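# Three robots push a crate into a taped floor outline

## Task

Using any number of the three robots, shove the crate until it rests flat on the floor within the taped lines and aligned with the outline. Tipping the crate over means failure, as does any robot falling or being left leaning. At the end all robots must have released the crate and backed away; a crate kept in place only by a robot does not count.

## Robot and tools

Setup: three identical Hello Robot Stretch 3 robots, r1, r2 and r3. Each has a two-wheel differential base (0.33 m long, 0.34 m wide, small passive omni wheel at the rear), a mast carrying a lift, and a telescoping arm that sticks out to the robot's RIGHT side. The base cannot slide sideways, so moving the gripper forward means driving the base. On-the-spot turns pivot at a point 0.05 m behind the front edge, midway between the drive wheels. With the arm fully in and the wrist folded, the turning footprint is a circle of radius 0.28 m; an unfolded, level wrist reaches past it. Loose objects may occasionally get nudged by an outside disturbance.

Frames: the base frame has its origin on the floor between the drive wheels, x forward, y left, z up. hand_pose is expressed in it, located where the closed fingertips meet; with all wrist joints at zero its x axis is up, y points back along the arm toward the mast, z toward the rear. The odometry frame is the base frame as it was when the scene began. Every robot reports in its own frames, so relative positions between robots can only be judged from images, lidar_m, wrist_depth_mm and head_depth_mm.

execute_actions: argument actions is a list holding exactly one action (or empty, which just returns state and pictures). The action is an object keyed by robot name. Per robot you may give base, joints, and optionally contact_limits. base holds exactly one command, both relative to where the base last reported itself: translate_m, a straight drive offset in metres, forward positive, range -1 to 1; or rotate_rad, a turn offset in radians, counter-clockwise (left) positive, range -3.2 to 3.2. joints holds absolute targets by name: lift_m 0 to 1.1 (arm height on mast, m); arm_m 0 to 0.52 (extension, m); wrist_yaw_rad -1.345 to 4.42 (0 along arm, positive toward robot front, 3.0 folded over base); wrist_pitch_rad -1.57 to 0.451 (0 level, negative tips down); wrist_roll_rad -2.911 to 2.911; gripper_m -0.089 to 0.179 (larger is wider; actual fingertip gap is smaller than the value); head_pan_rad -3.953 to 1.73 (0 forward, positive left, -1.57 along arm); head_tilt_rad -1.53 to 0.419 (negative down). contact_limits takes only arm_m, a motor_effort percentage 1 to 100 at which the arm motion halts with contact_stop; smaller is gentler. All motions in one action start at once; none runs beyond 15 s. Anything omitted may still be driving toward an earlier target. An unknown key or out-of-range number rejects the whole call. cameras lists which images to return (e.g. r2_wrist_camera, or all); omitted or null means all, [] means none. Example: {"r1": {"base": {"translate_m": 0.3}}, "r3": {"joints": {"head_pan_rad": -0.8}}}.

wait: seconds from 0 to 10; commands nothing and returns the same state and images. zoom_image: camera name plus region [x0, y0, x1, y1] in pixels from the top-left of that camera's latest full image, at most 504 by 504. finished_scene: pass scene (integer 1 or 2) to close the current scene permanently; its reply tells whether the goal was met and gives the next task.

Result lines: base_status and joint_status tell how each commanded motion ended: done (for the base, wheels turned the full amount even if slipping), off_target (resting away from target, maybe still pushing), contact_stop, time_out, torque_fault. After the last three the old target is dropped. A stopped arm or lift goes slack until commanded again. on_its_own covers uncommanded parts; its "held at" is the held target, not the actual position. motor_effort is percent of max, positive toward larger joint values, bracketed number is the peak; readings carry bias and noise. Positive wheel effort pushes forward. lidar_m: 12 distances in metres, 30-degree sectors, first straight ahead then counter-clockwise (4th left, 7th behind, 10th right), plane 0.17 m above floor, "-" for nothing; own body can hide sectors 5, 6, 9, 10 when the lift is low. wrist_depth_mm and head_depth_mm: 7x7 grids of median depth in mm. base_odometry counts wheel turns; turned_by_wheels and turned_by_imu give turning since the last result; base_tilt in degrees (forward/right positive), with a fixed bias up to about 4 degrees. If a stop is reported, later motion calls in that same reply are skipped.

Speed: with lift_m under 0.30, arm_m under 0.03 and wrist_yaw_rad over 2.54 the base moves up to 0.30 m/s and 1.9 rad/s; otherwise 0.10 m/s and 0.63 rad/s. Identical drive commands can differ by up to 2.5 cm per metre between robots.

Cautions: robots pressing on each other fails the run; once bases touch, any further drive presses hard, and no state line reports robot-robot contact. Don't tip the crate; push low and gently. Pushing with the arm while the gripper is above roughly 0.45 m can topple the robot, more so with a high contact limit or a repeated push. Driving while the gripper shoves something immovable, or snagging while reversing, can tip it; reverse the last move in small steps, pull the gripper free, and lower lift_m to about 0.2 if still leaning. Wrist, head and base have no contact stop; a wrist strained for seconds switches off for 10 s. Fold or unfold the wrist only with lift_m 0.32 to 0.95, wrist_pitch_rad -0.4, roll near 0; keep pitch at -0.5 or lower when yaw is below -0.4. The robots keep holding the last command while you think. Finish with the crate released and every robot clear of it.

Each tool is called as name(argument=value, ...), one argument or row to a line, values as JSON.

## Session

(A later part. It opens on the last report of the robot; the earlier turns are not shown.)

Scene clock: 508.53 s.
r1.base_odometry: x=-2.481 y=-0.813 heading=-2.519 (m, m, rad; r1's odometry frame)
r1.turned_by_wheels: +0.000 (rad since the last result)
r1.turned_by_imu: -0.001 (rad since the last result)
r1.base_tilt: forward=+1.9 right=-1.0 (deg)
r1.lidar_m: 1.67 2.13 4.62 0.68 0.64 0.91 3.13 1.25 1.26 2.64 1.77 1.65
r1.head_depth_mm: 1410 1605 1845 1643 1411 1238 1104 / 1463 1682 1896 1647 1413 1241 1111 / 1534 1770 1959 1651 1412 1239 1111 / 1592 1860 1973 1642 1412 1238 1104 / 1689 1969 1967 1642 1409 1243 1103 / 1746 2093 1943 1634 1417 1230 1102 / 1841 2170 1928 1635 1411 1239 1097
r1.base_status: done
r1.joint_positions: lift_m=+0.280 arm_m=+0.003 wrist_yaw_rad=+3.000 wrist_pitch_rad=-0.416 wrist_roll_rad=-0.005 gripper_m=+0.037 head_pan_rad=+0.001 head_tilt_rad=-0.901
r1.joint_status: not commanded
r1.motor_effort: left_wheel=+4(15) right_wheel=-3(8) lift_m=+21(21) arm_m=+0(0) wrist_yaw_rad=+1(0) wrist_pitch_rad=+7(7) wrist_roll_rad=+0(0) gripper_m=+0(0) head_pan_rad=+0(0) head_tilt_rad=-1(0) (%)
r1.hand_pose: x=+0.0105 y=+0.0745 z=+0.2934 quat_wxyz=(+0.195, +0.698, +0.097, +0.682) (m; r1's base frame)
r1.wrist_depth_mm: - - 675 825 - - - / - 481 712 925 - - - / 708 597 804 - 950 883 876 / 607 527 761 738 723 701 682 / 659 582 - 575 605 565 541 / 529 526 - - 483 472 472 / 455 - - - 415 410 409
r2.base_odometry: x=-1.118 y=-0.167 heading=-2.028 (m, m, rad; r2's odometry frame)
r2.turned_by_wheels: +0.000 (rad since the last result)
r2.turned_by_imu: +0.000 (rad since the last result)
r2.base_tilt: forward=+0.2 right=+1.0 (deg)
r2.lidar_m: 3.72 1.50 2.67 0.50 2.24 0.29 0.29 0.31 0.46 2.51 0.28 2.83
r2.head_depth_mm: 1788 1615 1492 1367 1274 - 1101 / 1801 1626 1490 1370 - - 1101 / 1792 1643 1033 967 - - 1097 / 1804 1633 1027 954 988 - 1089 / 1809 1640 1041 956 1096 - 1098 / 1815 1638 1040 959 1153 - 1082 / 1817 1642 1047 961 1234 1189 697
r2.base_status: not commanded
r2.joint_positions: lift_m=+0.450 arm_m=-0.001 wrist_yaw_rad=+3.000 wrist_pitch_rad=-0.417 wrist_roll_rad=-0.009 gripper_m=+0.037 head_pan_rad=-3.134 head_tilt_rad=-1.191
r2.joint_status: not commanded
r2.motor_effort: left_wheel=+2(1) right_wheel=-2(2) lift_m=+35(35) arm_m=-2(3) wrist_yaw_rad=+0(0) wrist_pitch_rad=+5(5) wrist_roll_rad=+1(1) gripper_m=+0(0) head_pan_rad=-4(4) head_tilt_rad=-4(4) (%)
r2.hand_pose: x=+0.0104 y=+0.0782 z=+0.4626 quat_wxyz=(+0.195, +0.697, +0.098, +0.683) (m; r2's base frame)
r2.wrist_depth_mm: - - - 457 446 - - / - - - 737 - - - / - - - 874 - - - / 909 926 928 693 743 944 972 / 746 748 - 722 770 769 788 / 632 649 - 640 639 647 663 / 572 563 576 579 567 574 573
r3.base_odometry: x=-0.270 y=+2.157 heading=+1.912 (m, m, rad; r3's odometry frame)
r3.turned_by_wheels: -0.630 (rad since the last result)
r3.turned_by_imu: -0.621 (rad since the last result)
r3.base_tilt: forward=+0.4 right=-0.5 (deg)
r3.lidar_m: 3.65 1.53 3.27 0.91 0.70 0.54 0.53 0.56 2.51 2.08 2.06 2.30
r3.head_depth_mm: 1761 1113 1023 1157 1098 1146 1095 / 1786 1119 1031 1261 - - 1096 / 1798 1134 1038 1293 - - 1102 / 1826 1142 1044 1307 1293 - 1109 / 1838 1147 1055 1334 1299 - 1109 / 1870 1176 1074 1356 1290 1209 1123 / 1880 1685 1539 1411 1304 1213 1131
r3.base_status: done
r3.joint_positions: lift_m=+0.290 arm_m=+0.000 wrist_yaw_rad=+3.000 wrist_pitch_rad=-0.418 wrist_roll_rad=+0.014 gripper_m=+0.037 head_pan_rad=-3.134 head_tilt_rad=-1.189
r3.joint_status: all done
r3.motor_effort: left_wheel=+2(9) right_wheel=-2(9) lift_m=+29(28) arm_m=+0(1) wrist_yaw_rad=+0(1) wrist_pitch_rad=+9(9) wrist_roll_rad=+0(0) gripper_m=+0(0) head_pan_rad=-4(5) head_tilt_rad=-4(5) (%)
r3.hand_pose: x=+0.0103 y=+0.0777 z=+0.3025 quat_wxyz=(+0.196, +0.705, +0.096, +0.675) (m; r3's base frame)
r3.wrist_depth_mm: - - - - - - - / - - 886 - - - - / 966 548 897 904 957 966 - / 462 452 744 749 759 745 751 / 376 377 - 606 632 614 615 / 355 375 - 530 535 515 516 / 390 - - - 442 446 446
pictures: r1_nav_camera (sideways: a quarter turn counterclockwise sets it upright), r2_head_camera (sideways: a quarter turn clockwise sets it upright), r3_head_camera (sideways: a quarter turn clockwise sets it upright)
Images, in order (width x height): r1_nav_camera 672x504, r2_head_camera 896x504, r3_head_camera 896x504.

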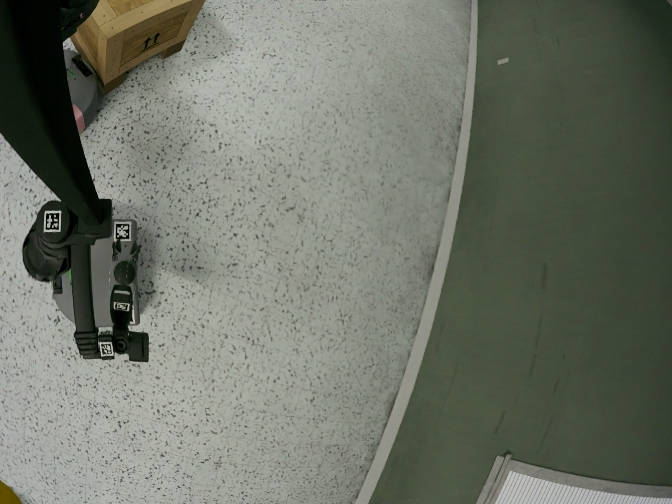

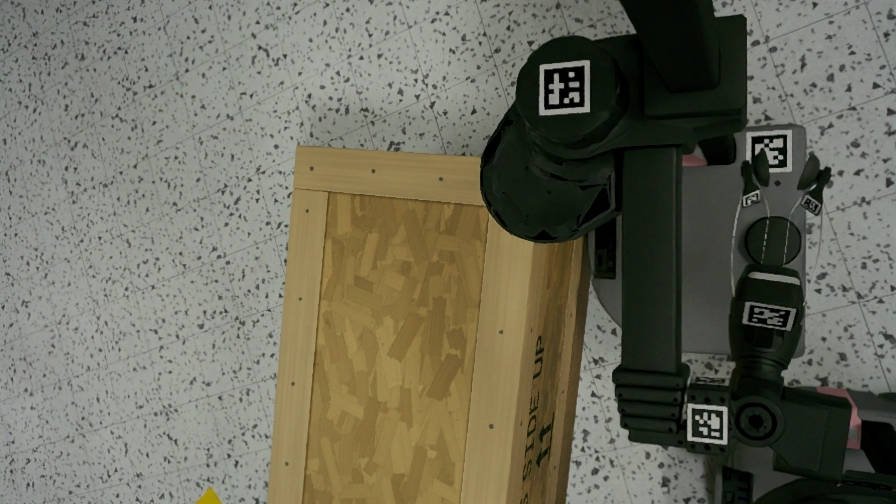

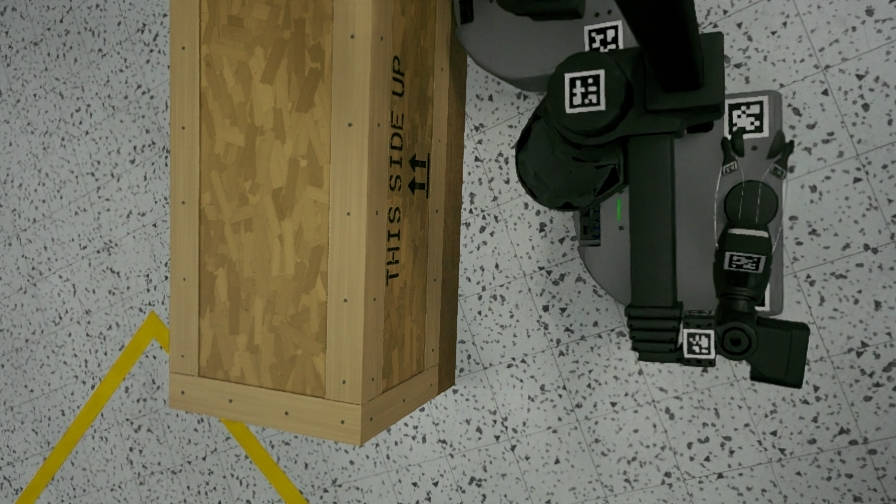

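execute_actions(
  actions=[
    {"r1":{"base":{"rotate_rad":0.75},"joints":{"head_pan_rad":1.2}},"r2":{"base":{"rotate_rad":-0.06}},"r3":{"base":{"rotate_rad":0.3},"joints":{"lift_m":0.33}}},
  ],
  cameras=[],
)

execute_actions(
  actions=[
    {"r1":{"base":{"translate_m":0.7}},"r3":{"base":{"translate_m":-0.22}}},
  ],
  cameras=["r3_head_camera"],
)

execute_actions(
  actions=[
    {"r3":{"base":{"rotate_rad":-0.33}}},
  ],
  cameras=["r1_nav_camera","r2_head_camera","r3_head_camera"],
)

Scene clock: 519.80 s.
r1.base_odometry: x=-2.481 y=-0.813 heading=-1.769 (m, m, rad; r1's odometry frame)
r1.turned_by_wheels: +0.750 (rad since the last result)
r1.turned_by_imu: +0.750 (rad since the last result)
r1.base_tilt: forward=+1.9 right=-1.0 (deg)
r1.lidar_m: 2.65 0.84 0.54 0.53 3.09 3.32 1.25 3.37 2.11 1.67 1.65 1.77
r1.head_depth_mm: 3272 2442 1979 1539 1417 1251 1112 / 3243 2428 1904 1200 1405 1238 1100 / 3240 2418 1372 1176 1360 1237 1105 / 3214 2445 1369 1144 1289 1242 1103 / 3184 2355 886 773 1187 1222 1123 / 446 2191 961 1441 1358 1236 1142 / 2974 2395 1077 1394 1393 1233 -
r1.base_status: done
r1.joint_positions: lift_m=+0.280 arm_m=+0.003 wrist_yaw_rad=+3.000 wrist_pitch_rad=-0.416 wrist_roll_rad=-0.005 gripper_m=+0.037 head_pan_rad=+1.193 head_tilt_rad=-0.901
r1.joint_status: all done
r1.motor_effort: left_wheel=-3(10) right_wheel=+4(9) lift_m=+21(21) arm_m=+0(0) wrist_yaw_rad=+1(0) wrist_pitch_rad=+7(7) wrist_roll_rad=+0(0) gripper_m=+0(0) head_pan_rad=+3(31) head_tilt_rad=+0(0) (%)
r1.hand_pose: x=+0.0105 y=+0.0744 z=+0.2934 quat_wxyz=(+0.195, +0.698, +0.097, +0.682) (m; r1's base frame)
r1.wrist_depth_mm: - - - - 774 626 649 / - - 987 965 798 680 705 / - - 983 631 659 802 776 / 818 780 775 670 702 703 688 / 660 640 - 590 605 566 548 / 527 530 - - 474 480 476 / 456 - - - 418 413 408
r2.base_odometry: x=-1.118 y=-0.167 heading=-2.088 (m, m, rad; r2's odometry frame)
r2.turned_by_wheels: -0.060 (rad since the last result)
r2.turned_by_imu: -0.060 (rad since the last result)
r2.base_tilt: forward=+0.2 right=+1.0 (deg)
r2.lidar_m: 3.72 1.50 0.53 0.53 2.25 0.29 0.29 0.30 0.43 2.53 0.29 2.76
r2.head_depth_mm: 1774 1603 1481 1359 1279 - 1101 / 1800 1628 1484 1368 - - 1104 / 1800 1630 1452 978 - - 1094 / 1809 1619 1036 958 974 - 1096 / 1805 1644 1036 956 1050 - 1093 / 1824 1631 1042 961 1077 - 1088 / 1814 1629 1043 960 1207 1192 944
r2.base_status: done
r2.joint_positions: lift_m=+0.450 arm_m=-0.001 wrist_yaw_rad=+3.000 wrist_pitch_rad=-0.417 wrist_roll_rad=-0.009 gripper_m=+0.037 head_pan_rad=-3.134 head_tilt_rad=-1.191
r2.joint_status: not commanded
r2.motor_effort: left_wheel=+4(9) right_wheel=-2(6) lift_m=+36(36) arm_m=-2(3) wrist_yaw_rad=+0(0) wrist_pitch_rad=+5(5) wrist_roll_rad=+1(1) gripper_m=-1(0) head_pan_rad=-3(3) head_tilt_rad=-4(4) (%)
r2.hand_pose: x=+0.0104 y=+0.0782 z=+0.4626 quat_wxyz=(+0.195, +0.697, +0.098, +0.683) (m; r2's base frame)
r2.wrist_depth_mm: - - - 723 544 - - / - - - - - - - / - - - 781 - - - / 897 903 931 695 844 966 954 / 750 747 - 744 770 778 776 / 653 639 - 644 631 649 661 / 558 565 579 587 567 569 574
r3.base_odometry: x=-0.270 y=+2.157 heading=+2.212 (m, m, rad; r3's odometry frame)
r3.turned_by_wheels: +0.300 (rad since the last result)
r3.turned_by_imu: +0.295 (rad since the last result)
r3.base_tilt: forward=+0.4 right=-0.6 (deg)
r3.lidar_m: 3.64 1.53 0.94 0.42 0.58 0.53 0.53 0.66 2.17 2.06 2.12 2.81
r3.head_depth_mm: 1777 1111 1021 1107 1261 1143 1094 / 1794 1125 1028 1206 - - 1098 / 1800 1137 1047 1321 - - 1102 / 1819 1144 1070 1348 1298 - 1112 / 1838 1655 1467 1386 1298 - 1109 / 1865 1669 1523 1402 1301 1202 1122 / 1881 1700 1539 1407 1306 1211 1139
r3.base_status: done
r3.joint_positions: lift_m=+0.330 arm_m=+0.000 wrist_yaw_rad=+3.000 wrist_pitch_rad=-0.418 wrist_roll_rad=+0.014 gripper_m=+0.037 head_pan_rad=-3.134 head_tilt_rad=-1.189
r3.joint_status: all done
r3.motor_effort: left_wheel=-2(8) right_wheel=+2(10) lift_m=+28(29) arm_m=+0(1) wrist_yaw_rad=-1(0) wrist_pitch_rad=+9(9) wrist_roll_rad=+0(0) gripper_m=+0(1) head_pan_rad=-3(5) head_tilt_rad=-5(4) (%)
r3.hand_pose: x=+0.0103 y=+0.0777 z=+0.3425 quat_wxyz=(+0.196, +0.705, +0.096, +0.675) (m; r3's base frame)
r3.wrist_depth_mm: 514 - - - - - - / 517 - - - - - - / 529 623 654 - - - - / 528 532 534 811 832 821 830 / 524 451 - 660 683 667 667 / 540 496 - 551 585 562 573 / 485 497 - - 482 488 488
pictures: none
No camera images: the call's "cameras" was empty. Leave "cameras" out to get every camera's image.

Scene clock: 524.00 s.
r1.base_odometry: x=-2.619 y=-1.499 heading=-1.769 (m, m, rad; r1's odometry frame)
r1.turned_by_wheels: +0.000 (rad since the last result)
r1.turned_by_imu: -0.002 (rad since the last result)
r1.base_tilt: forward=+1.8 right=-1.0 (deg)
r1.lidar_m: 2.21 4.66 4.30 0.59 0.61 0.76 1.94 3.79 1.76 1.39 1.37 1.47
r1.head_depth_mm: 3206 2454 1994 1643 1415 1246 1106 / 3234 2421 1978 1652 1424 1241 1107 / 3211 2459 1960 1641 1410 1237 1104 / 3211 2430 1956 1644 1409 1238 1103 / 3141 2421 1954 1634 1414 1229 1117 / 3216 2417 1948 1605 1151 1233 1135 / 3148 2426 1395 1142 1044 1229 -
r1.base_status: done
r1.joint_positions: lift_m=+0.280 arm_m=+0.003 wrist_yaw_rad=+3.000 wrist_pitch_rad=-0.416 wrist_roll_rad=-0.005 gripper_m=+0.037 head_pan_rad=+1.193 head_tilt_rad=-0.901
r1.joint_status: not commanded
r1.motor_effort: left_wheel=-3(10) right_wheel=+3(11) lift_m=+21(21) arm_m=+0(0) wrist_yaw_rad=-1(0) wrist_pitch_rad=+7(7) wrist_roll_rad=+0(0) gripper_m=+0(1) head_pan_rad=+3(4) head_tilt_rad=+0(0) (%)
r1.hand_pose: x=+0.0105 y=+0.0744 z=+0.2934 quat_wxyz=(+0.195, +0.698, +0.097, +0.682) (m; r1's base frame)
r1.wrist_depth_mm: - - 557 - - - - / - 595 609 - - - - / 696 652 666 860 984 890 877 / 596 696 770 713 733 714 665 / 619 633 - 608 608 561 547 / 533 523 - - 481 477 470 / 450 - - - 419 414 403
r2.base_odometry: x=-1.118 y=-0.167 heading=-2.088 (m, m, rad; r2's odometry frame)
r2.turned_by_wheels: +0.000 (rad since the last result)
r2.turned_by_imu: -0.001 (rad since the last result)
r2.base_tilt: forward=+0.2 right=+0.9 (deg)
r2.lidar_m: 3.74 1.50 2.79 2.26 0.76 0.29 0.29 0.30 0.35 0.34 2.51 2.75
r2.head_depth_mm: 1782 1618 1490 1365 1277 - 1095 / 1809 1614 1485 1364 - - 1091 / 1787 1633 1451 978 - - 1087 / 1803 1628 1032 955 980 - 1094 / 1808 1637 1034 954 1051 - 1097 / 1816 1632 1042 957 1072 - 1094 / 1830 1652 1045 963 1104 1026 1092
r2.base_status: not commanded
r2.joint_positions: lift_m=+0.450 arm_m=-0.001 wrist_yaw_rad=+3.000 wrist_pitch_rad=-0.417 wrist_roll_rad=-0.009 gripper_m=+0.037 head_pan_rad=-3.134 head_tilt_rad=-1.191
r2.joint_status: not commanded
r2.motor_effort: left_wheel=+3(3) right_wheel=-3(2) lift_m=+35(35) arm_m=-2(2) wrist_yaw_rad=+1(0) wrist_pitch_rad=+5(5) wrist_roll_rad=+1(1) gripper_m=+0(0) head_pan_rad=-3(4) head_tilt_rad=-4(4) (%)
r2.hand_pose: x=+0.0104 y=+0.0782 z=+0.4626 quat_wxyz=(+0.195, +0.697, +0.098, +0.683) (m; r2's base frame)
r2.wrist_depth_mm: - - - - - - - / - - - - - - - / - 826 - - - - - / 664 722 921 915 935 942 949 / 666 730 - 769 792 779 791 / 637 647 - 652 634 644 665 / 561 556 576 581 567 571 577
r3.base_odometry: x=-0.139 y=+1.981 heading=+2.212 (m, m, rad; r3's odometry frame)
r3.turned_by_wheels: +0.000 (rad since the last result)
r3.turned_by_imu: +0.000 (rad since the last result)
r3.base_tilt: forward=+0.5 right=-0.6 (deg)
r3.lidar_m: 1.83 1.73 0.43 0.43 0.36 0.33 0.33 0.41 2.17 2.07 2.13 2.83
r3.head_depth_mm: 1765 1607 1016 940 938 1136 1085 / 1798 1614 1027 945 - - 1095 / 1801 1640 1034 961 - - 1102 / 1816 1648 1042 981 1288 - 1108 / 1839 1654 1517 1350 1302 - 1109 / 1862 1675 1529 1403 1299 1204 1117 / 1877 1691 1541 1416 1306 1216 1133
r3.base_status: done
r3.joint_positions: lift_m=+0.330 arm_m=+0.000 wrist_yaw_rad=+3.000 wrist_pitch_rad=-0.418 wrist_roll_rad=+0.014 gripper_m=+0.037 head_pan_rad=-3.134 head_tilt_rad=-1.189
r3.joint_status: not commanded
r3.motor_effort: left_wheel=-1(7) right_wheel=+3(4) lift_m=+29(28) arm_m=-1(0) wrist_yaw_rad=+0(0) wrist_pitch_rad=+9(9) wrist_roll_rad=+0(0) gripper_m=+1(0) head_pan_rad=-4(5) head_tilt_rad=-5(5) (%)
r3.hand_pose: x=+0.0103 y=+0.0777 z=+0.3425 quat_wxyz=(+0.196, +0.705, +0.096, +0.675) (m; r3's base frame)
r3.wrist_depth_mm: 422 - - - - - - / 328 - - - - - - / 330 392 677 676 - - - / 339 412 534 541 785 821 823 / 346 444 - 468 678 664 668 / 355 475 - 519 586 555 558 / 362 463 - - 489 487 493
pictures: r3_head_camera (sideways: a quarter turn clockwise sets it upright)
Images, in order (width x height): r3_head_camera 896x504.

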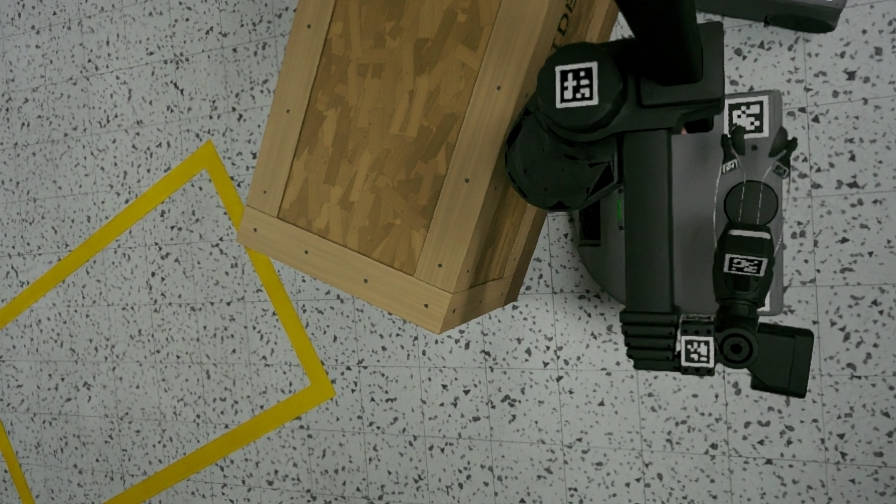

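Scene clock: 525.47 s.
r1.base_odometry: x=-2.619 y=-1.499 heading=-1.769 (m, m, rad; r1's odometry frame)
r1.turned_by_wheels: +0.000 (rad since the last result)
r1.turned_by_imu: +0.000 (rad since the last result)
r1.base_tilt: forward=+1.9 right=-1.0 (deg)
r1.lidar_m: 2.21 4.66 4.30 0.59 0.61 0.76 1.94 3.77 1.76 1.39 1.37 1.48
r1.head_depth_mm: 3235 2433 1957 1655 1424 1248 1104 / 3260 2451 1979 1646 1418 1239 1110 / 3176 2417 1969 1657 1421 1238 1107 / 3153 2469 1958 1648 1403 1246 1104 / 3120 2412 1972 1641 1416 1238 1118 / 3160 2423 1965 1612 1146 1244 1137 / 3107 2419 1401 1135 1036 1226 -
r1.base_status: not commanded
r1.joint_positions: lift_m=+0.280 arm_m=+0.003 wrist_yaw_rad=+3.000 wrist_pitch_rad=-0.416 wrist_roll_rad=-0.005 gripper_m=+0.037 head_pan_rad=+1.193 head_tilt_rad=-0.901
r1.joint_status: not commanded
r1.motor_effort: left_wheel=-2(2) right_wheel=+2(2) lift_m=+21(21) arm_m=+0(0) wrist_yaw_rad=+0(0) wrist_pitch_rad=+7(7) wrist_roll_rad=+0(0) gripper_m=+0(1) head_pan_rad=+2(3) head_tilt_rad=+0(1) (%)
r1.hand_pose: x=+0.0105 y=+0.0744 z=+0.2934 quat_wxyz=(+0.195, +0.698, +0.097, +0.682) (m; r1's base frame)
r1.wrist_depth_mm: 906 - 556 - - - - / - 578 610 - - - - / 710 654 669 885 959 916 889 / 599 684 766 732 713 697 667 / 630 623 - 602 603 566 552 / 533 523 - - 474 479 466 / 457 - - - 414 408 401
r2.base_odometry: x=-1.118 y=-0.167 heading=-2.088 (m, m, rad; r2's odometry frame)
r2.turned_by_wheels: +0.000 (rad since the last result)
r2.turned_by_imu: +0.000 (rad since the last result)
r2.base_tilt: forward=+0.2 right=+1.0 (deg)
r2.lidar_m: 3.71 1.49 2.77 2.26 0.76 0.29 0.29 0.30 0.43 0.31 2.51 2.75
r2.head_depth_mm: 1782 1636 1476 1358 1275 - 1103 / 1788 1632 1496 1371 - - 1109 / 1795 1640 1453 981 - - 1094 / 1812 1629 1031 957 976 - 1093 / 1802 1639 1039 961 1054 - 1099 / 1803 1633 1039 960 1076 - 1094 / 1818 1653 1046 961 1095 1044 1085
r2.base_status: not commanded
r2.joint_positions: lift_m=+0.450 arm_m=-0.001 wrist_yaw_rad=+3.000 wrist_pitch_rad=-0.417 wrist_roll_rad=-0.009 gripper_m=+0.037 head_pan_rad=-3.134 head_tilt_rad=-1.191
r2.joint_status: not commanded
r2.motor_effort: left_wheel=+3(3) right_wheel=-2(3) lift_m=+36(35) arm_m=-3(2) wrist_yaw_rad=+0(0) wrist_pitch_rad=+5(5) wrist_roll_rad=+1(1) gripper_m=+0(0) head_pan_rad=-4(4) head_tilt_rad=-4(4) (%)
r2.hand_pose: x=+0.0104 y=+0.0782 z=+0.4626 quat_wxyz=(+0.195, +0.697, +0.098, +0.683) (m; r2's base frame)
r2.wrist_depth_mm: - - - - - - - / - - - - - - - / - 813 - - - - - / 661 732 923 933 968 951 935 / 664 727 - 764 786 771 773 / 643 639 - 651 636 660 669 / 551 564 577 588 568 567 582
r3.base_odometry: x=-0.139 y=+1.981 heading=+1.882 (m, m, rad; r3's odometry frame)
r3.turned_by_wheels: -0.330 (rad since the last result)
r3.turned_by_imu: -0.326 (rad since the last result)
r3.base_tilt: forward=+0.4 right=-0.5 (deg)
r3.lidar_m: 3.53 1.73 3.31 0.43 0.44 0.33 0.32 0.34 2.53 2.09 2.07 2.28
r3.head_depth_mm: 1777 1607 1023 939 1113 1078 1095 / 1789 1622 1024 948 - - 1097 / 1790 1636 1036 956 - - 1105 / 1820 1644 1045 964 1212 - 1108 / 1836 1672 1051 975 1270 - 1107 / 1859 1686 1475 986 1285 1203 1121 / 1870 1692 1548 1409 1305 1211 1133
r3.base_status: done
r3.joint_positions: lift_m=+0.330 arm_m=+0.000 wrist_yaw_rad=+3.000 wrist_pitch_rad=-0.418 wrist_roll_rad=+0.014 gripper_m=+0.037 head_pan_rad=-3.134 head_tilt_rad=-1.189
r3.joint_status: not commanded
r3.motor_effort: left_wheel=+3(6) right_wheel=-3(8) lift_m=+29(29) arm_m=-1(1) wrist_yaw_rad=+0(0) wrist_pitch_rad=+9(9) wrist_roll_rad=+0(0) gripper_m=+0(1) head_pan_rad=-4(4) head_tilt_rad=-4(6) (%)
r3.hand_pose: x=+0.0103 y=+0.0777 z=+0.3425 quat_wxyz=(+0.196, +0.705, +0.096, +0.675) (m; r3's base frame)
r3.wrist_depth_mm: 478 - - - - - - / 442 - - - - - - / 437 552 662 - - - - / 435 535 538 781 800 823 821 / 432 463 - 623 691 667 677 / 429 521 - 527 587 567 563 / 424 496 - - 483 488 489
pictures: r1_nav_camera (sideways: a quarter turn counterclockwise sets it upright), r2_head_camera (sideways: a quarter turn clockwise sets it upright), r3_head_camera (sideways: a quarter turn clockwise sets it upright)
Images, in order (width x height): r1_nav_camera 672x504, r2_head_camera 896x504, r3_head_camera 896x504.

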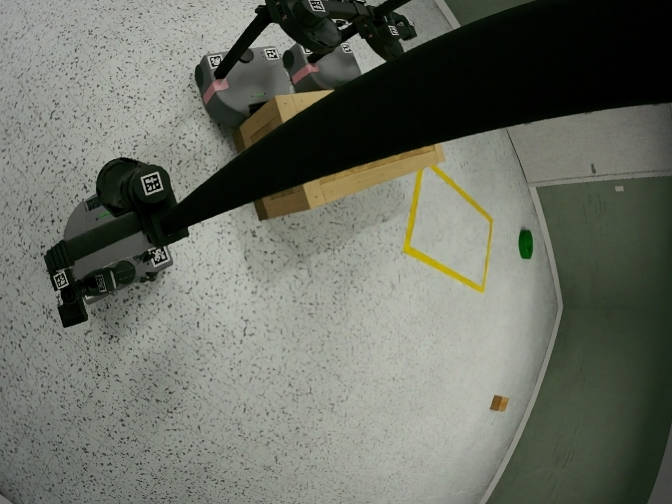

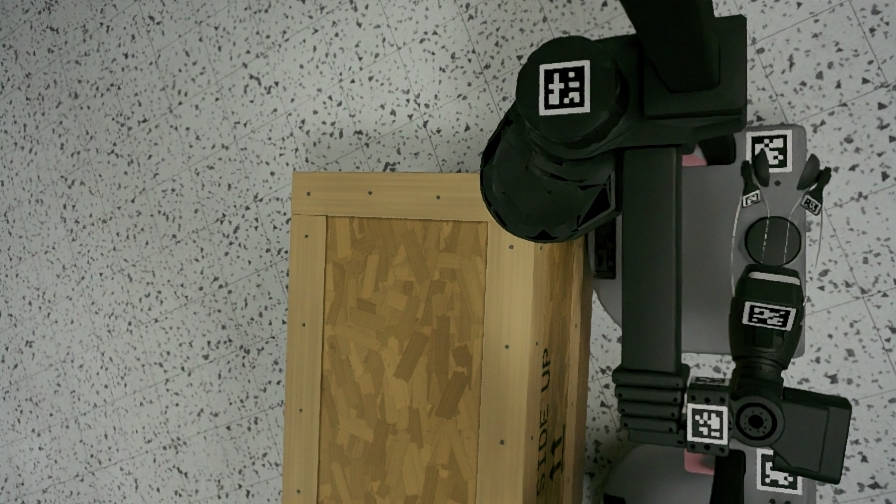

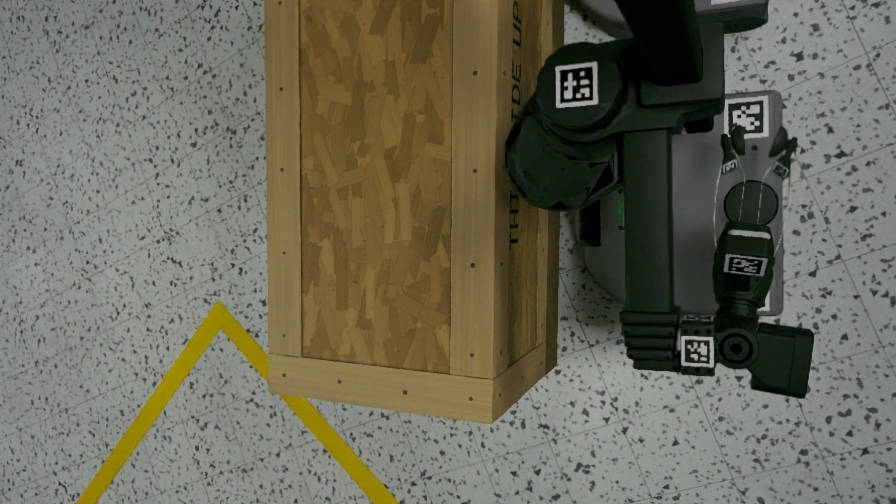

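execute_actions(
  actions=[
    {"r1":{"base":{"translate_m":0.3}},"r3":{"base":{"translate_m":-0.035},"joints":{"lift_m":0.45}}},
  ],
  cameras=[],
)

execute_actions(
  actions=[
    {"r1":{"base":{"translate_m":0.5}},"r2":{"base":{"translate_m":-0.25}},"r3":{"base":{"translate_m":-0.25}}},
  ],
  cameras=["r1_nav_camera","r2_head_camera","r3_head_camera"],
)

Scene clock: 534.17 s.
r1.base_odometry: x=-2.678 y=-1.793 heading=-1.769 (m, m, rad; r1's odometry frame)
r1.turned_by_wheels: +0.000 (rad since the last result)
r1.turned_by_imu: -0.001 (rad since the last result)
r1.base_tilt: forward=+1.8 right=-0.9 (deg)
r1.lidar_m: 2.01 4.38 4.44 1.03 0.74 0.84 2.24 3.44 1.61 1.27 1.25 1.35
r1.head_depth_mm: 3219 2458 1975 1657 1414 1242 1108 / 3215 2451 1959 1640 1419 1243 1112 / 3165 2462 1951 1646 1412 1236 1114 / 3173 2440 1972 1650 1412 1242 1103 / 3065 2413 1973 1646 1421 1240 1125 / 3217 2429 1936 1641 1403 1240 1138 / 3213 2435 1961 1648 1403 1238 -
r1.base_status: done
r1.joint_positions: lift_m=+0.280 arm_m=+0.003 wrist_yaw_rad=+3.000 wrist_pitch_rad=-0.416 wrist_roll_rad=-0.005 gripper_m=+0.037 head_pan_rad=+1.193 head_tilt_rad=-0.901
r1.joint_status: not commanded
r1.motor_effort: left_wheel=-3(10) right_wheel=+2(10) lift_m=+21(21) arm_m=+0(0) wrist_yaw_rad=+0(0) wrist_pitch_rad=+7(7) wrist_roll_rad=+0(0) gripper_m=+0(0) head_pan_rad=+3(2) head_tilt_rad=-1(0) (%)
r1.hand_pose: x=+0.0105 y=+0.0744 z=+0.2934 quat_wxyz=(+0.195, +0.698, +0.097, +0.682) (m; r1's base frame)
r1.wrist_depth_mm: 536 - - - - - - / 571 575 - - - - - / 611 653 - - 975 919 891 / 700 716 777 738 731 690 695 / 650 632 - 584 597 566 548 / 527 528 - - 476 476 464 / 451 - - - 419 415 409
r2.base_odometry: x=-1.118 y=-0.167 heading=-2.088 (m, m, rad; r2's odometry frame)
r2.turned_by_wheels: +0.000 (rad since the last result)
r2.turned_by_imu: -0.001 (rad since the last result)
r2.base_tilt: forward=+0.3 right=+0.9 (deg)
r2.lidar_m: 3.74 1.50 2.79 2.26 2.25 0.29 0.28 0.30 0.32 0.32 2.51 2.74
r2.head_depth_mm: 1790 1632 1476 1359 1279 - 1096 / 1803 1625 1479 1368 - - 1100 / 1800 1620 1446 981 - - 1087 / 1811 1624 1032 954 978 - 1096 / 1806 1624 1037 956 1052 - 1092 / 1814 1628 1038 959 1079 - 1092 / 1821 1648 1045 962 1093 1031 1088
r2.base_status: not commanded
r2.joint_positions: lift_m=+0.450 arm_m=-0.001 wrist_yaw_rad=+3.000 wrist_pitch_rad=-0.417 wrist_roll_rad=-0.009 gripper_m=+0.037 head_pan_rad=-3.134 head_tilt_rad=-1.191
r2.joint_status: not commanded
r2.motor_effort: left_wheel=+3(2) right_wheel=-2(2) lift_m=+36(36) arm_m=-2(3) wrist_yaw_rad=+1(0) wrist_pitch_rad=+5(5) wrist_roll_rad=+1(1) gripper_m=+1(0) head_pan_rad=-3(3) head_tilt_rad=-4(4) (%)
r2.hand_pose: x=+0.0104 y=+0.0782 z=+0.4626 quat_wxyz=(+0.195, +0.697, +0.098, +0.683) (m; r2's base frame)
r2.wrist_depth_mm: - - - - - - - / - - - - - - - / - - - - - - - / 888 930 916 929 936 932 942 / 740 761 - 769 794 780 783 / 631 650 - 649 641 647 660 / 559 557 583 577 571 565 570
r3.base_odometry: x=-0.128 y=+1.948 heading=+1.882 (m, m, rad; r3's odometry frame)
r3.turned_by_wheels: +0.000 (rad since the last result)
r3.turned_by_imu: -0.001 (rad since the last result)
r3.base_tilt: forward=+0.4 right=-0.6 (deg)
r3.lidar_m: 3.55 1.76 3.31 0.43 0.39 0.30 0.29 0.31 2.56 2.10 2.09 2.29
r3.head_depth_mm: 1769 1601 1018 939 - 1132 1090 / 1783 1614 1029 956 - - 1093 / 1806 1631 1038 963 - - 1100 / 1829 1647 1041 964 1083 - 1107 / 1837 1655 1046 966 1150 - 1117 / 1856 1680 1493 978 1282 1216 1110 / 1868 1689 1547 1418 1306 1214 1133
r3.base_status: done
r3.joint_positions: lift_m=+0.450 arm_m=+0.000 wrist_yaw_rad=+3.000 wrist_pitch_rad=-0.418 wrist_roll_rad=+0.014 gripper_m=+0.037 head_pan_rad=-3.134 head_tilt_rad=-1.189
r3.joint_status: all done
r3.motor_effort: left_wheel=+3(5) right_wheel=-2(9) lift_m=+29(30) arm_m=-1(1) wrist_yaw_rad=+0(1) wrist_pitch_rad=+9(9) wrist_roll_rad=+0(0) gripper_m=+1(0) head_pan_rad=-4(3) head_tilt_rad=-5(4) (%)
r3.hand_pose: x=+0.0103 y=+0.0777 z=+0.4625 quat_wxyz=(+0.196, +0.705, +0.096, +0.675) (m; r3's base frame)
r3.wrist_depth_mm: - - - - - - - / - - - - - - - / 448 505 - - - - - / 387 509 714 - - - - / 384 535 - 629 877 831 851 / 383 534 - 540 733 703 702 / 381 520 569 582 608 610 617
pictures: none
No camera images: the call's "cameras" was empty. Leave "cameras" out to get every camera's image.

Scene clock: 537.73 s.
r1.base_odometry: x=-2.776 y=-2.283 heading=-1.769 (m, m, rad; r1's odometry frame)
r1.turned_by_wheels: +0.000 (rad since the last result)
r1.turned_by_imu: -0.001 (rad since the last result)
r1.base_tilt: forward=+1.8 right=-1.0 (deg)
r1.lidar_m: 1.69 3.95 4.24 3.69 0.81 0.86 2.74 2.93 1.35 1.07 1.05 1.14
r1.head_depth_mm: 3262 2470 1978 1664 1424 1238 1109 / 3166 2440 1953 1650 1414 1249 1103 / 3294 2482 1972 1650 1412 1241 1105 / 3191 2425 1977 1655 1413 1237 1107 / 3219 2405 1956 1646 1402 1245 1122 / 3188 2408 1957 1630 1409 1240 1133 / 3034 2414 1967 1639 1401 1244 -
r1.base_status: done
r1.joint_positions: lift_m=+0.280 arm_m=+0.003 wrist_yaw_rad=+3.000 wrist_pitch_rad=-0.416 wrist_roll_rad=-0.005 gripper_m=+0.037 head_pan_rad=+1.193 head_tilt_rad=-0.901
r1.joint_status: not commanded
r1.motor_effort: left_wheel=-2(10) right_wheel=+2(10) lift_m=+21(21) arm_m=+0(0) wrist_yaw_rad=+0(0) wrist_pitch_rad=+6(7) wrist_roll_rad=+0(0) gripper_m=+0(0) head_pan_rad=+4(3) head_tilt_rad=+0(0) (%)
r1.hand_pose: x=+0.0105 y=+0.0744 z=+0.2934 quat_wxyz=(+0.195, +0.698, +0.097, +0.682) (m; r1's base frame)
r1.wrist_depth_mm: 730 - - - - - - / 734 915 - - - - - / 683 943 - - 963 919 902 / 707 796 745 736 709 696 677 / 645 629 - 607 602 572 548 / 535 520 - - 480 478 471 / 457 - - - 419 409 403
r2.base_odometry: x=-0.995 y=+0.050 heading=-2.088 (m, m, rad; r2's odometry frame)
r2.turned_by_wheels: +0.000 (rad since the last result)
r2.turned_by_imu: +0.018 (rad since the last result)
r2.base_tilt: forward=+0.2 right=+1.0 (deg)
r2.lidar_m: 3.94 1.71 2.65 2.17 2.16 0.28 0.28 0.29 0.32 0.32 2.59 2.88
r2.head_depth_mm: 1792 1626 1479 1368 1275 - 1103 / 1800 1620 1476 1366 - - 1101 / 1793 1629 1446 980 - - 1094 / 1798 1628 1038 953 951 - 1098 / 1815 1612 1032 955 1027 - 1096 / 1827 1637 1040 956 1063 - 1094 / 1801 1648 1042 961 1089 1020 1092
r2.base_status: translate_m off_target (by the wheels' count: -0.2497 of -0.2500)
r2.joint_positions: lift_m=+0.450 arm_m=-0.001 wrist_yaw_rad=+3.000 wrist_pitch_rad=-0.418 wrist_roll_rad=-0.009 gripper_m=+0.037 head_pan_rad=-3.135 head_tilt_rad=-1.191
r2.joint_status: not commanded
r2.on_its_own: left_wheel is at rest, and its effort (-39) is outside its rest range (-18 to +18); right_wheel is at rest, and its effort (-48) is outside its rest range (-18 to +18)
r2.motor_effort: left_wheel=-39(85) right_wheel=-48(61) lift_m=+35(36) arm_m=-2(2) wrist_yaw_rad=+0(0) wrist_pitch_rad=+5(5) wrist_roll_rad=+1(1) gripper_m=+0(1) head_pan_rad=-4(4) head_tilt_rad=-3(4) (%)
r2.hand_pose: x=+0.0103 y=+0.0782 z=+0.4626 quat_wxyz=(+0.195, +0.697, +0.099, +0.683) (m; r2's base frame)
r2.wrist_depth_mm: - - - - - - - / - - - - - - - / - - - - - - - / 922 925 951 930 911 936 936 / 751 756 - 771 787 779 778 / 641 638 - 646 634 660 668 / 563 565 575 583 569 574 570
r3.base_odometry: x=-0.052 y=+1.710 heading=+1.881 (m, m, rad; r3's odometry frame)
r3.turned_by_wheels: +0.000 (rad since the last result)
r3.turned_by_imu: +0.017 (rad since the last result)
r3.base_tilt: forward=+0.5 right=-0.5 (deg)
r3.lidar_m: 3.78 1.96 3.17 0.43 0.37 0.28 0.28 0.29 2.65 2.18 2.17 2.40
r3.head_depth_mm: 1769 1603 1017 942 - 1133 1089 / 1795 1613 1028 959 - - 1090 / 1815 1631 1034 963 - - 1095 / 1812 1649 1042 962 1032 - 1111 / 1833 1656 1051 969 1118 - 1118 / 1856 1671 1511 983 1272 1223 1110 / 1880 1701 1547 1407 1309 1216 1138
r3.base_status: translate_m off_target (by the wheels' count: -0.2496 of -0.2500)
r3.joint_positions: lift_m=+0.450 arm_m=+0.000 wrist_yaw_rad=+3.001 wrist_pitch_rad=-0.418 wrist_roll_rad=+0.014 gripper_m=+0.037 head_pan_rad=-3.135 head_tilt_rad=-1.189
r3.joint_status: not commanded
r3.on_its_own: left_wheel is at rest, and its effort (-60) is outside its rest range (-18 to +18); right_wheel is at rest, and its effort (-52) is outside its rest range (-18 to +18)
r3.motor_effort: left_wheel=-60(87) right_wheel=-52(75) lift_m=+28(29) arm_m=+0(1) wrist_yaw_rad=-1(1) wrist_pitch_rad=+9(9) wrist_roll_rad=+0(0) gripper_m=+0(0) head_pan_rad=-4(4) head_tilt_rad=-4(6) (%)
r3.hand_pose: x=+0.0103 y=+0.0777 z=+0.4625 quat_wxyz=(+0.196, +0.705, +0.097, +0.675) (m; r3's base frame)
r3.wrist_depth_mm: - - - 510 - - - / - - - - - - - / 441 475 - - - - - / 369 469 721 - - - - / 359 501 - 626 866 839 840 / 362 535 - 533 726 714 704 / 356 492 570 579 611 612 612
pictures: r1_nav_camera (sideways: a quarter turn counterclockwise sets it upright), r2_head_camera (sideways: a quarter turn clockwise sets it upright), r3_head_camera (sideways: a quarter turn clockwise sets it upright)
Images, in order (width x height): r1_nav_camera 672x504, r2_head_camera 896x504, r3_head_camera 896x504.

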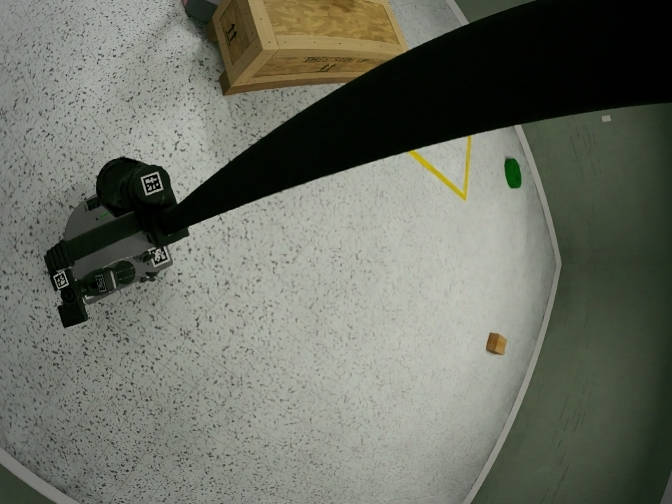

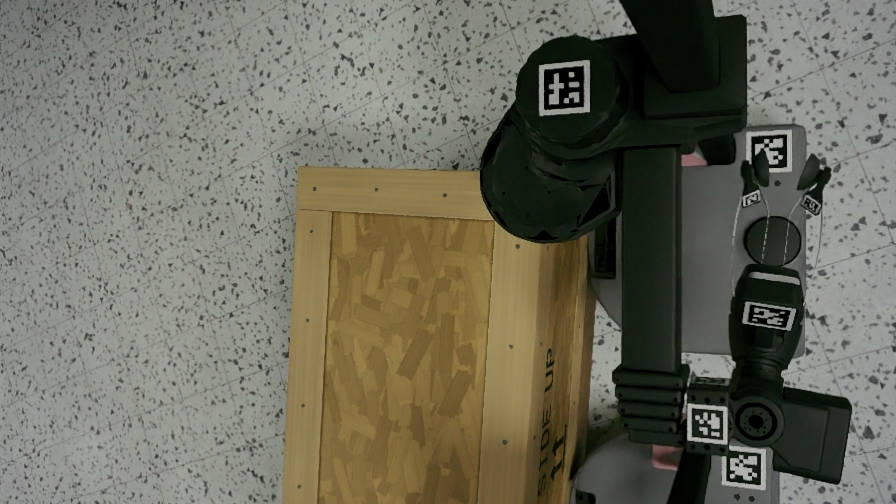

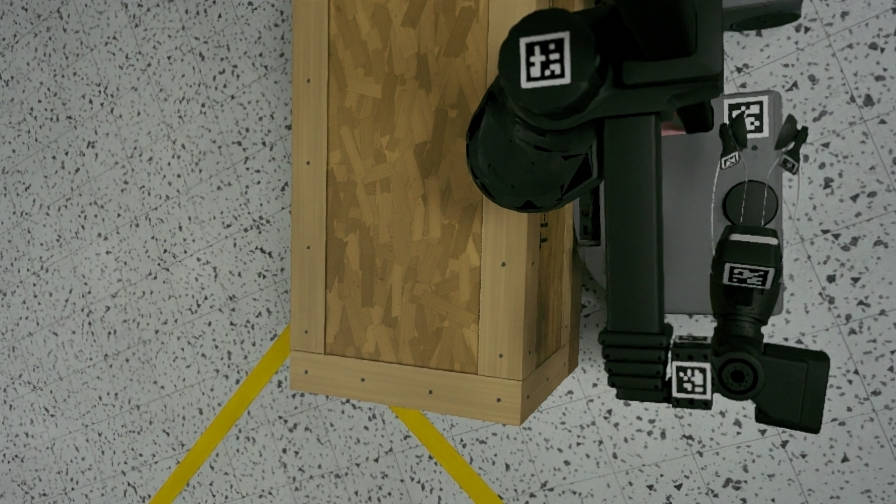

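execute_actions(
  actions=[
    {"r1":{"base":{"translate_m":0.8},"joints":{"head_pan_rad":1.7,"head_tilt_rad":-0.7}},"r2":{"base":{"translate_m":-0.6}},"r3":{"base":{"translate_m":-0.6}}},
  ],
  cameras=["r1_nav_camera","r2_head_camera","r3_head_camera"],
)

Scene clock: 555.47 s.
r1.base_odometry: x=-2.934 y=-3.068 heading=-1.769 (m, m, rad; r1's odometry frame)
r1.turned_by_wheels: +0.000 (rad since the last result)
r1.turned_by_imu: -0.002 (rad since the last result)
r1.base_tilt: forward=+1.9 right=-0.9 (deg)
r1.lidar_m: 1.18 3.21 3.48 4.02 1.04 0.98 3.51 2.05 0.95 0.75 0.74 0.79
r1.head_depth_mm: - 3891 2644 2023 1629 1350 1161 / 3887 3919 2658 2005 1611 1355 1157 / 3797 3845 2640 2018 1604 1356 1163 / 3634 - 2638 2023 1610 1343 1166 / 3523 3728 2627 2006 1616 1351 1175 / 3385 3688 2649 2028 1659 - - / 3326 3547 2802 - - - 1118
r1.base_status: done
r1.joint_positions: lift_m=+0.280 arm_m=+0.003 wrist_yaw_rad=+3.000 wrist_pitch_rad=-0.416 wrist_roll_rad=-0.005 gripper_m=+0.037 head_pan_rad=+1.693 head_tilt_rad=-0.705
r1.joint_status: all done
r1.motor_effort: left_wheel=-1(10) right_wheel=+2(9) lift_m=+21(21) arm_m=+0(0) wrist_yaw_rad=+0(0) wrist_pitch_rad=+7(7) wrist_roll_rad=+0(0) gripper_m=+0(0) head_pan_rad=+3(25) head_tilt_rad=+1(12) (%)
r1.hand_pose: x=+0.0105 y=+0.0744 z=+0.2934 quat_wxyz=(+0.195, +0.698, +0.097, +0.682) (m; r1's base frame)
r1.wrist_depth_mm: - - - - - - - / - - - - - - - / 978 - - - 947 935 853 / 846 795 762 750 739 707 689 / 641 632 - 584 610 574 563 / 524 526 - - 478 483 458 / 454 - - - 418 413 403
r2.base_odometry: x=-0.698 y=+0.571 heading=-2.088 (m, m, rad; r2's odometry frame)
r2.turned_by_wheels: +0.000 (rad since the last result)
r2.turned_by_imu: +0.000 (rad since the last result)
r2.base_tilt: forward=+0.3 right=+0.9 (deg)
r2.lidar_m: 2.29 2.28 2.40 1.97 1.96 0.28 0.28 0.29 0.32 0.32 2.79 3.08
r2.head_depth_mm: 1791 1629 1479 1356 1273 - 1103 / 1794 1621 1483 1373 - - 1104 / 1806 1633 1449 987 - - 1092 / 1801 1636 1035 958 944 - 1091 / 1790 1634 1041 958 1034 - 1093 / 1820 1639 1038 958 1064 - 1098 / 1824 1640 1047 961 1086 1021 1092
r2.base_status: translate_m off_target (by the wheels' count: -0.5997 of -0.6000)
r2.joint_positions: lift_m=+0.450 arm_m=-0.001 wrist_yaw_rad=+3.000 wrist_pitch_rad=-0.418 wrist_roll_rad=-0.009 gripper_m=+0.037 head_pan_rad=-3.135 head_tilt_rad=-1.191
r2.joint_status: not commanded
r2.on_its_own: left_wheel is at rest, and its effort (-39) is outside its rest range (-18 to +18); right_wheel is at rest, and its effort (-51) is outside its rest range (-18 to +18)
r2.motor_effort: left_wheel=-39(69) right_wheel=-51(55) lift_m=+35(36) arm_m=-2(2) wrist_yaw_rad=+1(0) wrist_pitch_rad=+5(5) wrist_roll_rad=+1(1) gripper_m=+0(1) head_pan_rad=-4(4) head_tilt_rad=-4(4) (%)
r2.hand_pose: x=+0.0103 y=+0.0782 z=+0.4626 quat_wxyz=(+0.195, +0.697, +0.099, +0.683) (m; r2's base frame)
r2.wrist_depth_mm: - - - - - - - / - - - - - - - / - - - - - - - / 915 907 907 945 926 944 969 / 736 750 - 766 792 783 777 / 638 642 - 652 632 646 670 / 557 564 576 580 564 578 571
r3.base_odometry: x=+0.131 y=+1.139 heading=+1.881 (m, m, rad; r3's odometry frame)
r3.turned_by_wheels: +0.000 (rad since the last result)
r3.turned_by_imu: +0.000 (rad since the last result)
r3.base_tilt: forward=+0.5 right=-0.6 (deg)
r3.lidar_m: 4.15 2.48 2.92 0.43 0.37 0.28 0.28 0.29 2.92 2.39 2.37 2.62
r3.head_depth_mm: 1780 1605 1022 942 - 1137 1088 / 1791 1620 1027 954 - - 1094 / 1791 1628 1033 964 - - 1096 / 1810 1665 1038 962 1039 - 1107 / 1838 1664 1050 969 1123 - 1110 / 1853 1687 1514 983 1274 1214 1115 / 1880 1690 1545 1416 1311 1217 1133
r3.base_status: translate_m off_target (by the wheels' count: -0.5996 of -0.6000)
r3.joint_positions: lift_m=+0.450 arm_m=+0.000 wrist_yaw_rad=+3.001 wrist_pitch_rad=-0.418 wrist_roll_rad=+0.014 gripper_m=+0.037 head_pan_rad=-3.135 head_tilt_rad=-1.189
r3.joint_status: not commanded
r3.on_its_own: left_wheel is at rest, and its effort (-61) is outside its rest range (-18 to +18); right_wheel is at rest, and its effort (-51) is outside its rest range (-18 to +18)
r3.motor_effort: left_wheel=-61(74) right_wheel=-51(67) lift_m=+28(28) arm_m=+0(1) wrist_yaw_rad=-1(1) wrist_pitch_rad=+9(9) wrist_roll_rad=+0(0) gripper_m=+1(1) head_pan_rad=-4(4) head_tilt_rad=-5(4) (%)
r3.hand_pose: x=+0.0103 y=+0.0777 z=+0.4625 quat_wxyz=(+0.196, +0.705, +0.097, +0.675) (m; r3's base frame)
r3.wrist_depth_mm: - - - 508 - - - / - - - - - - - / 449 471 - - - - - / 372 474 712 - - - - / 361 504 - 639 861 838 844 / 358 538 - 531 728 711 713 / 356 492 577 580 609 617 610
pictures: r1_nav_camera (sideways: a quarter turn counterclockwise sets it upright), r2_head_camera (sideways: a quarter turn clockwise sets it upright), r3_head_camera (sideways: a quarter turn clockwise sets it upright)
Images, in order (width x height): r1_nav_camera 672x504, r2_head_camera 896x504, r3_head_camera 896x504.

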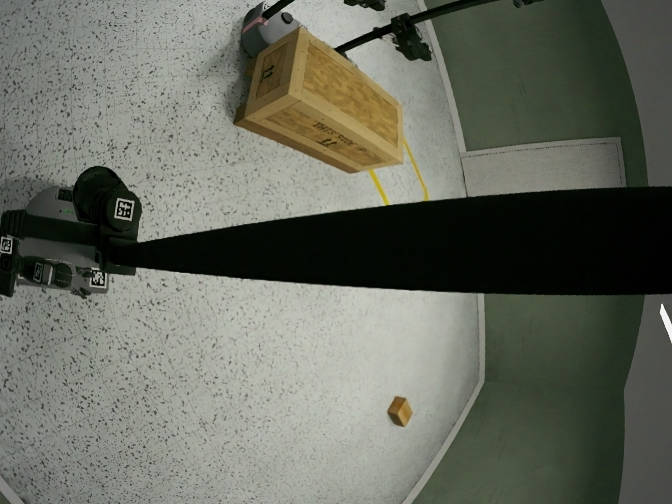

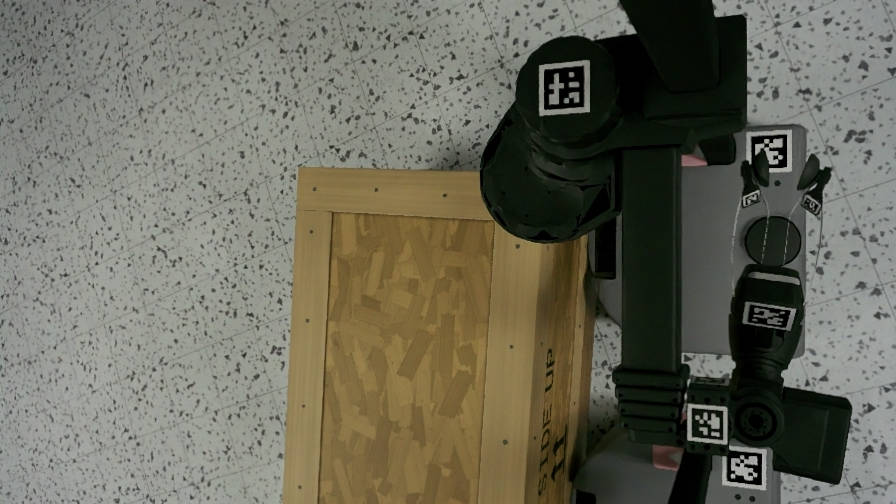

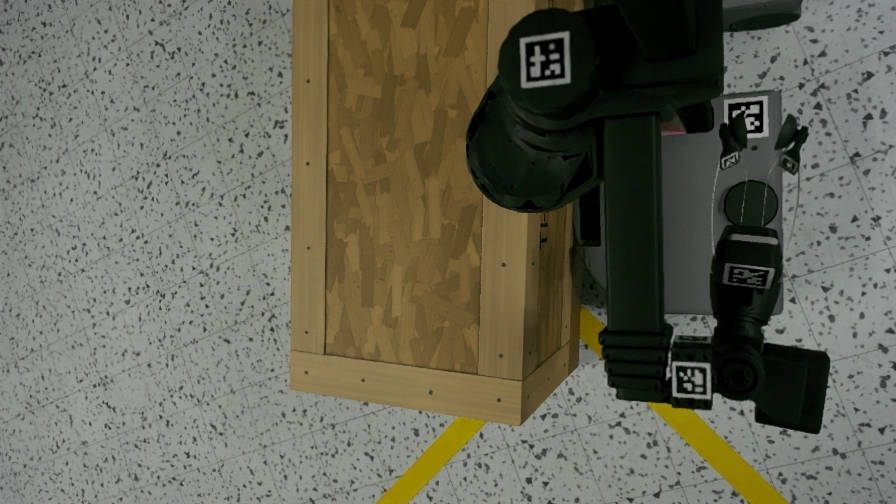

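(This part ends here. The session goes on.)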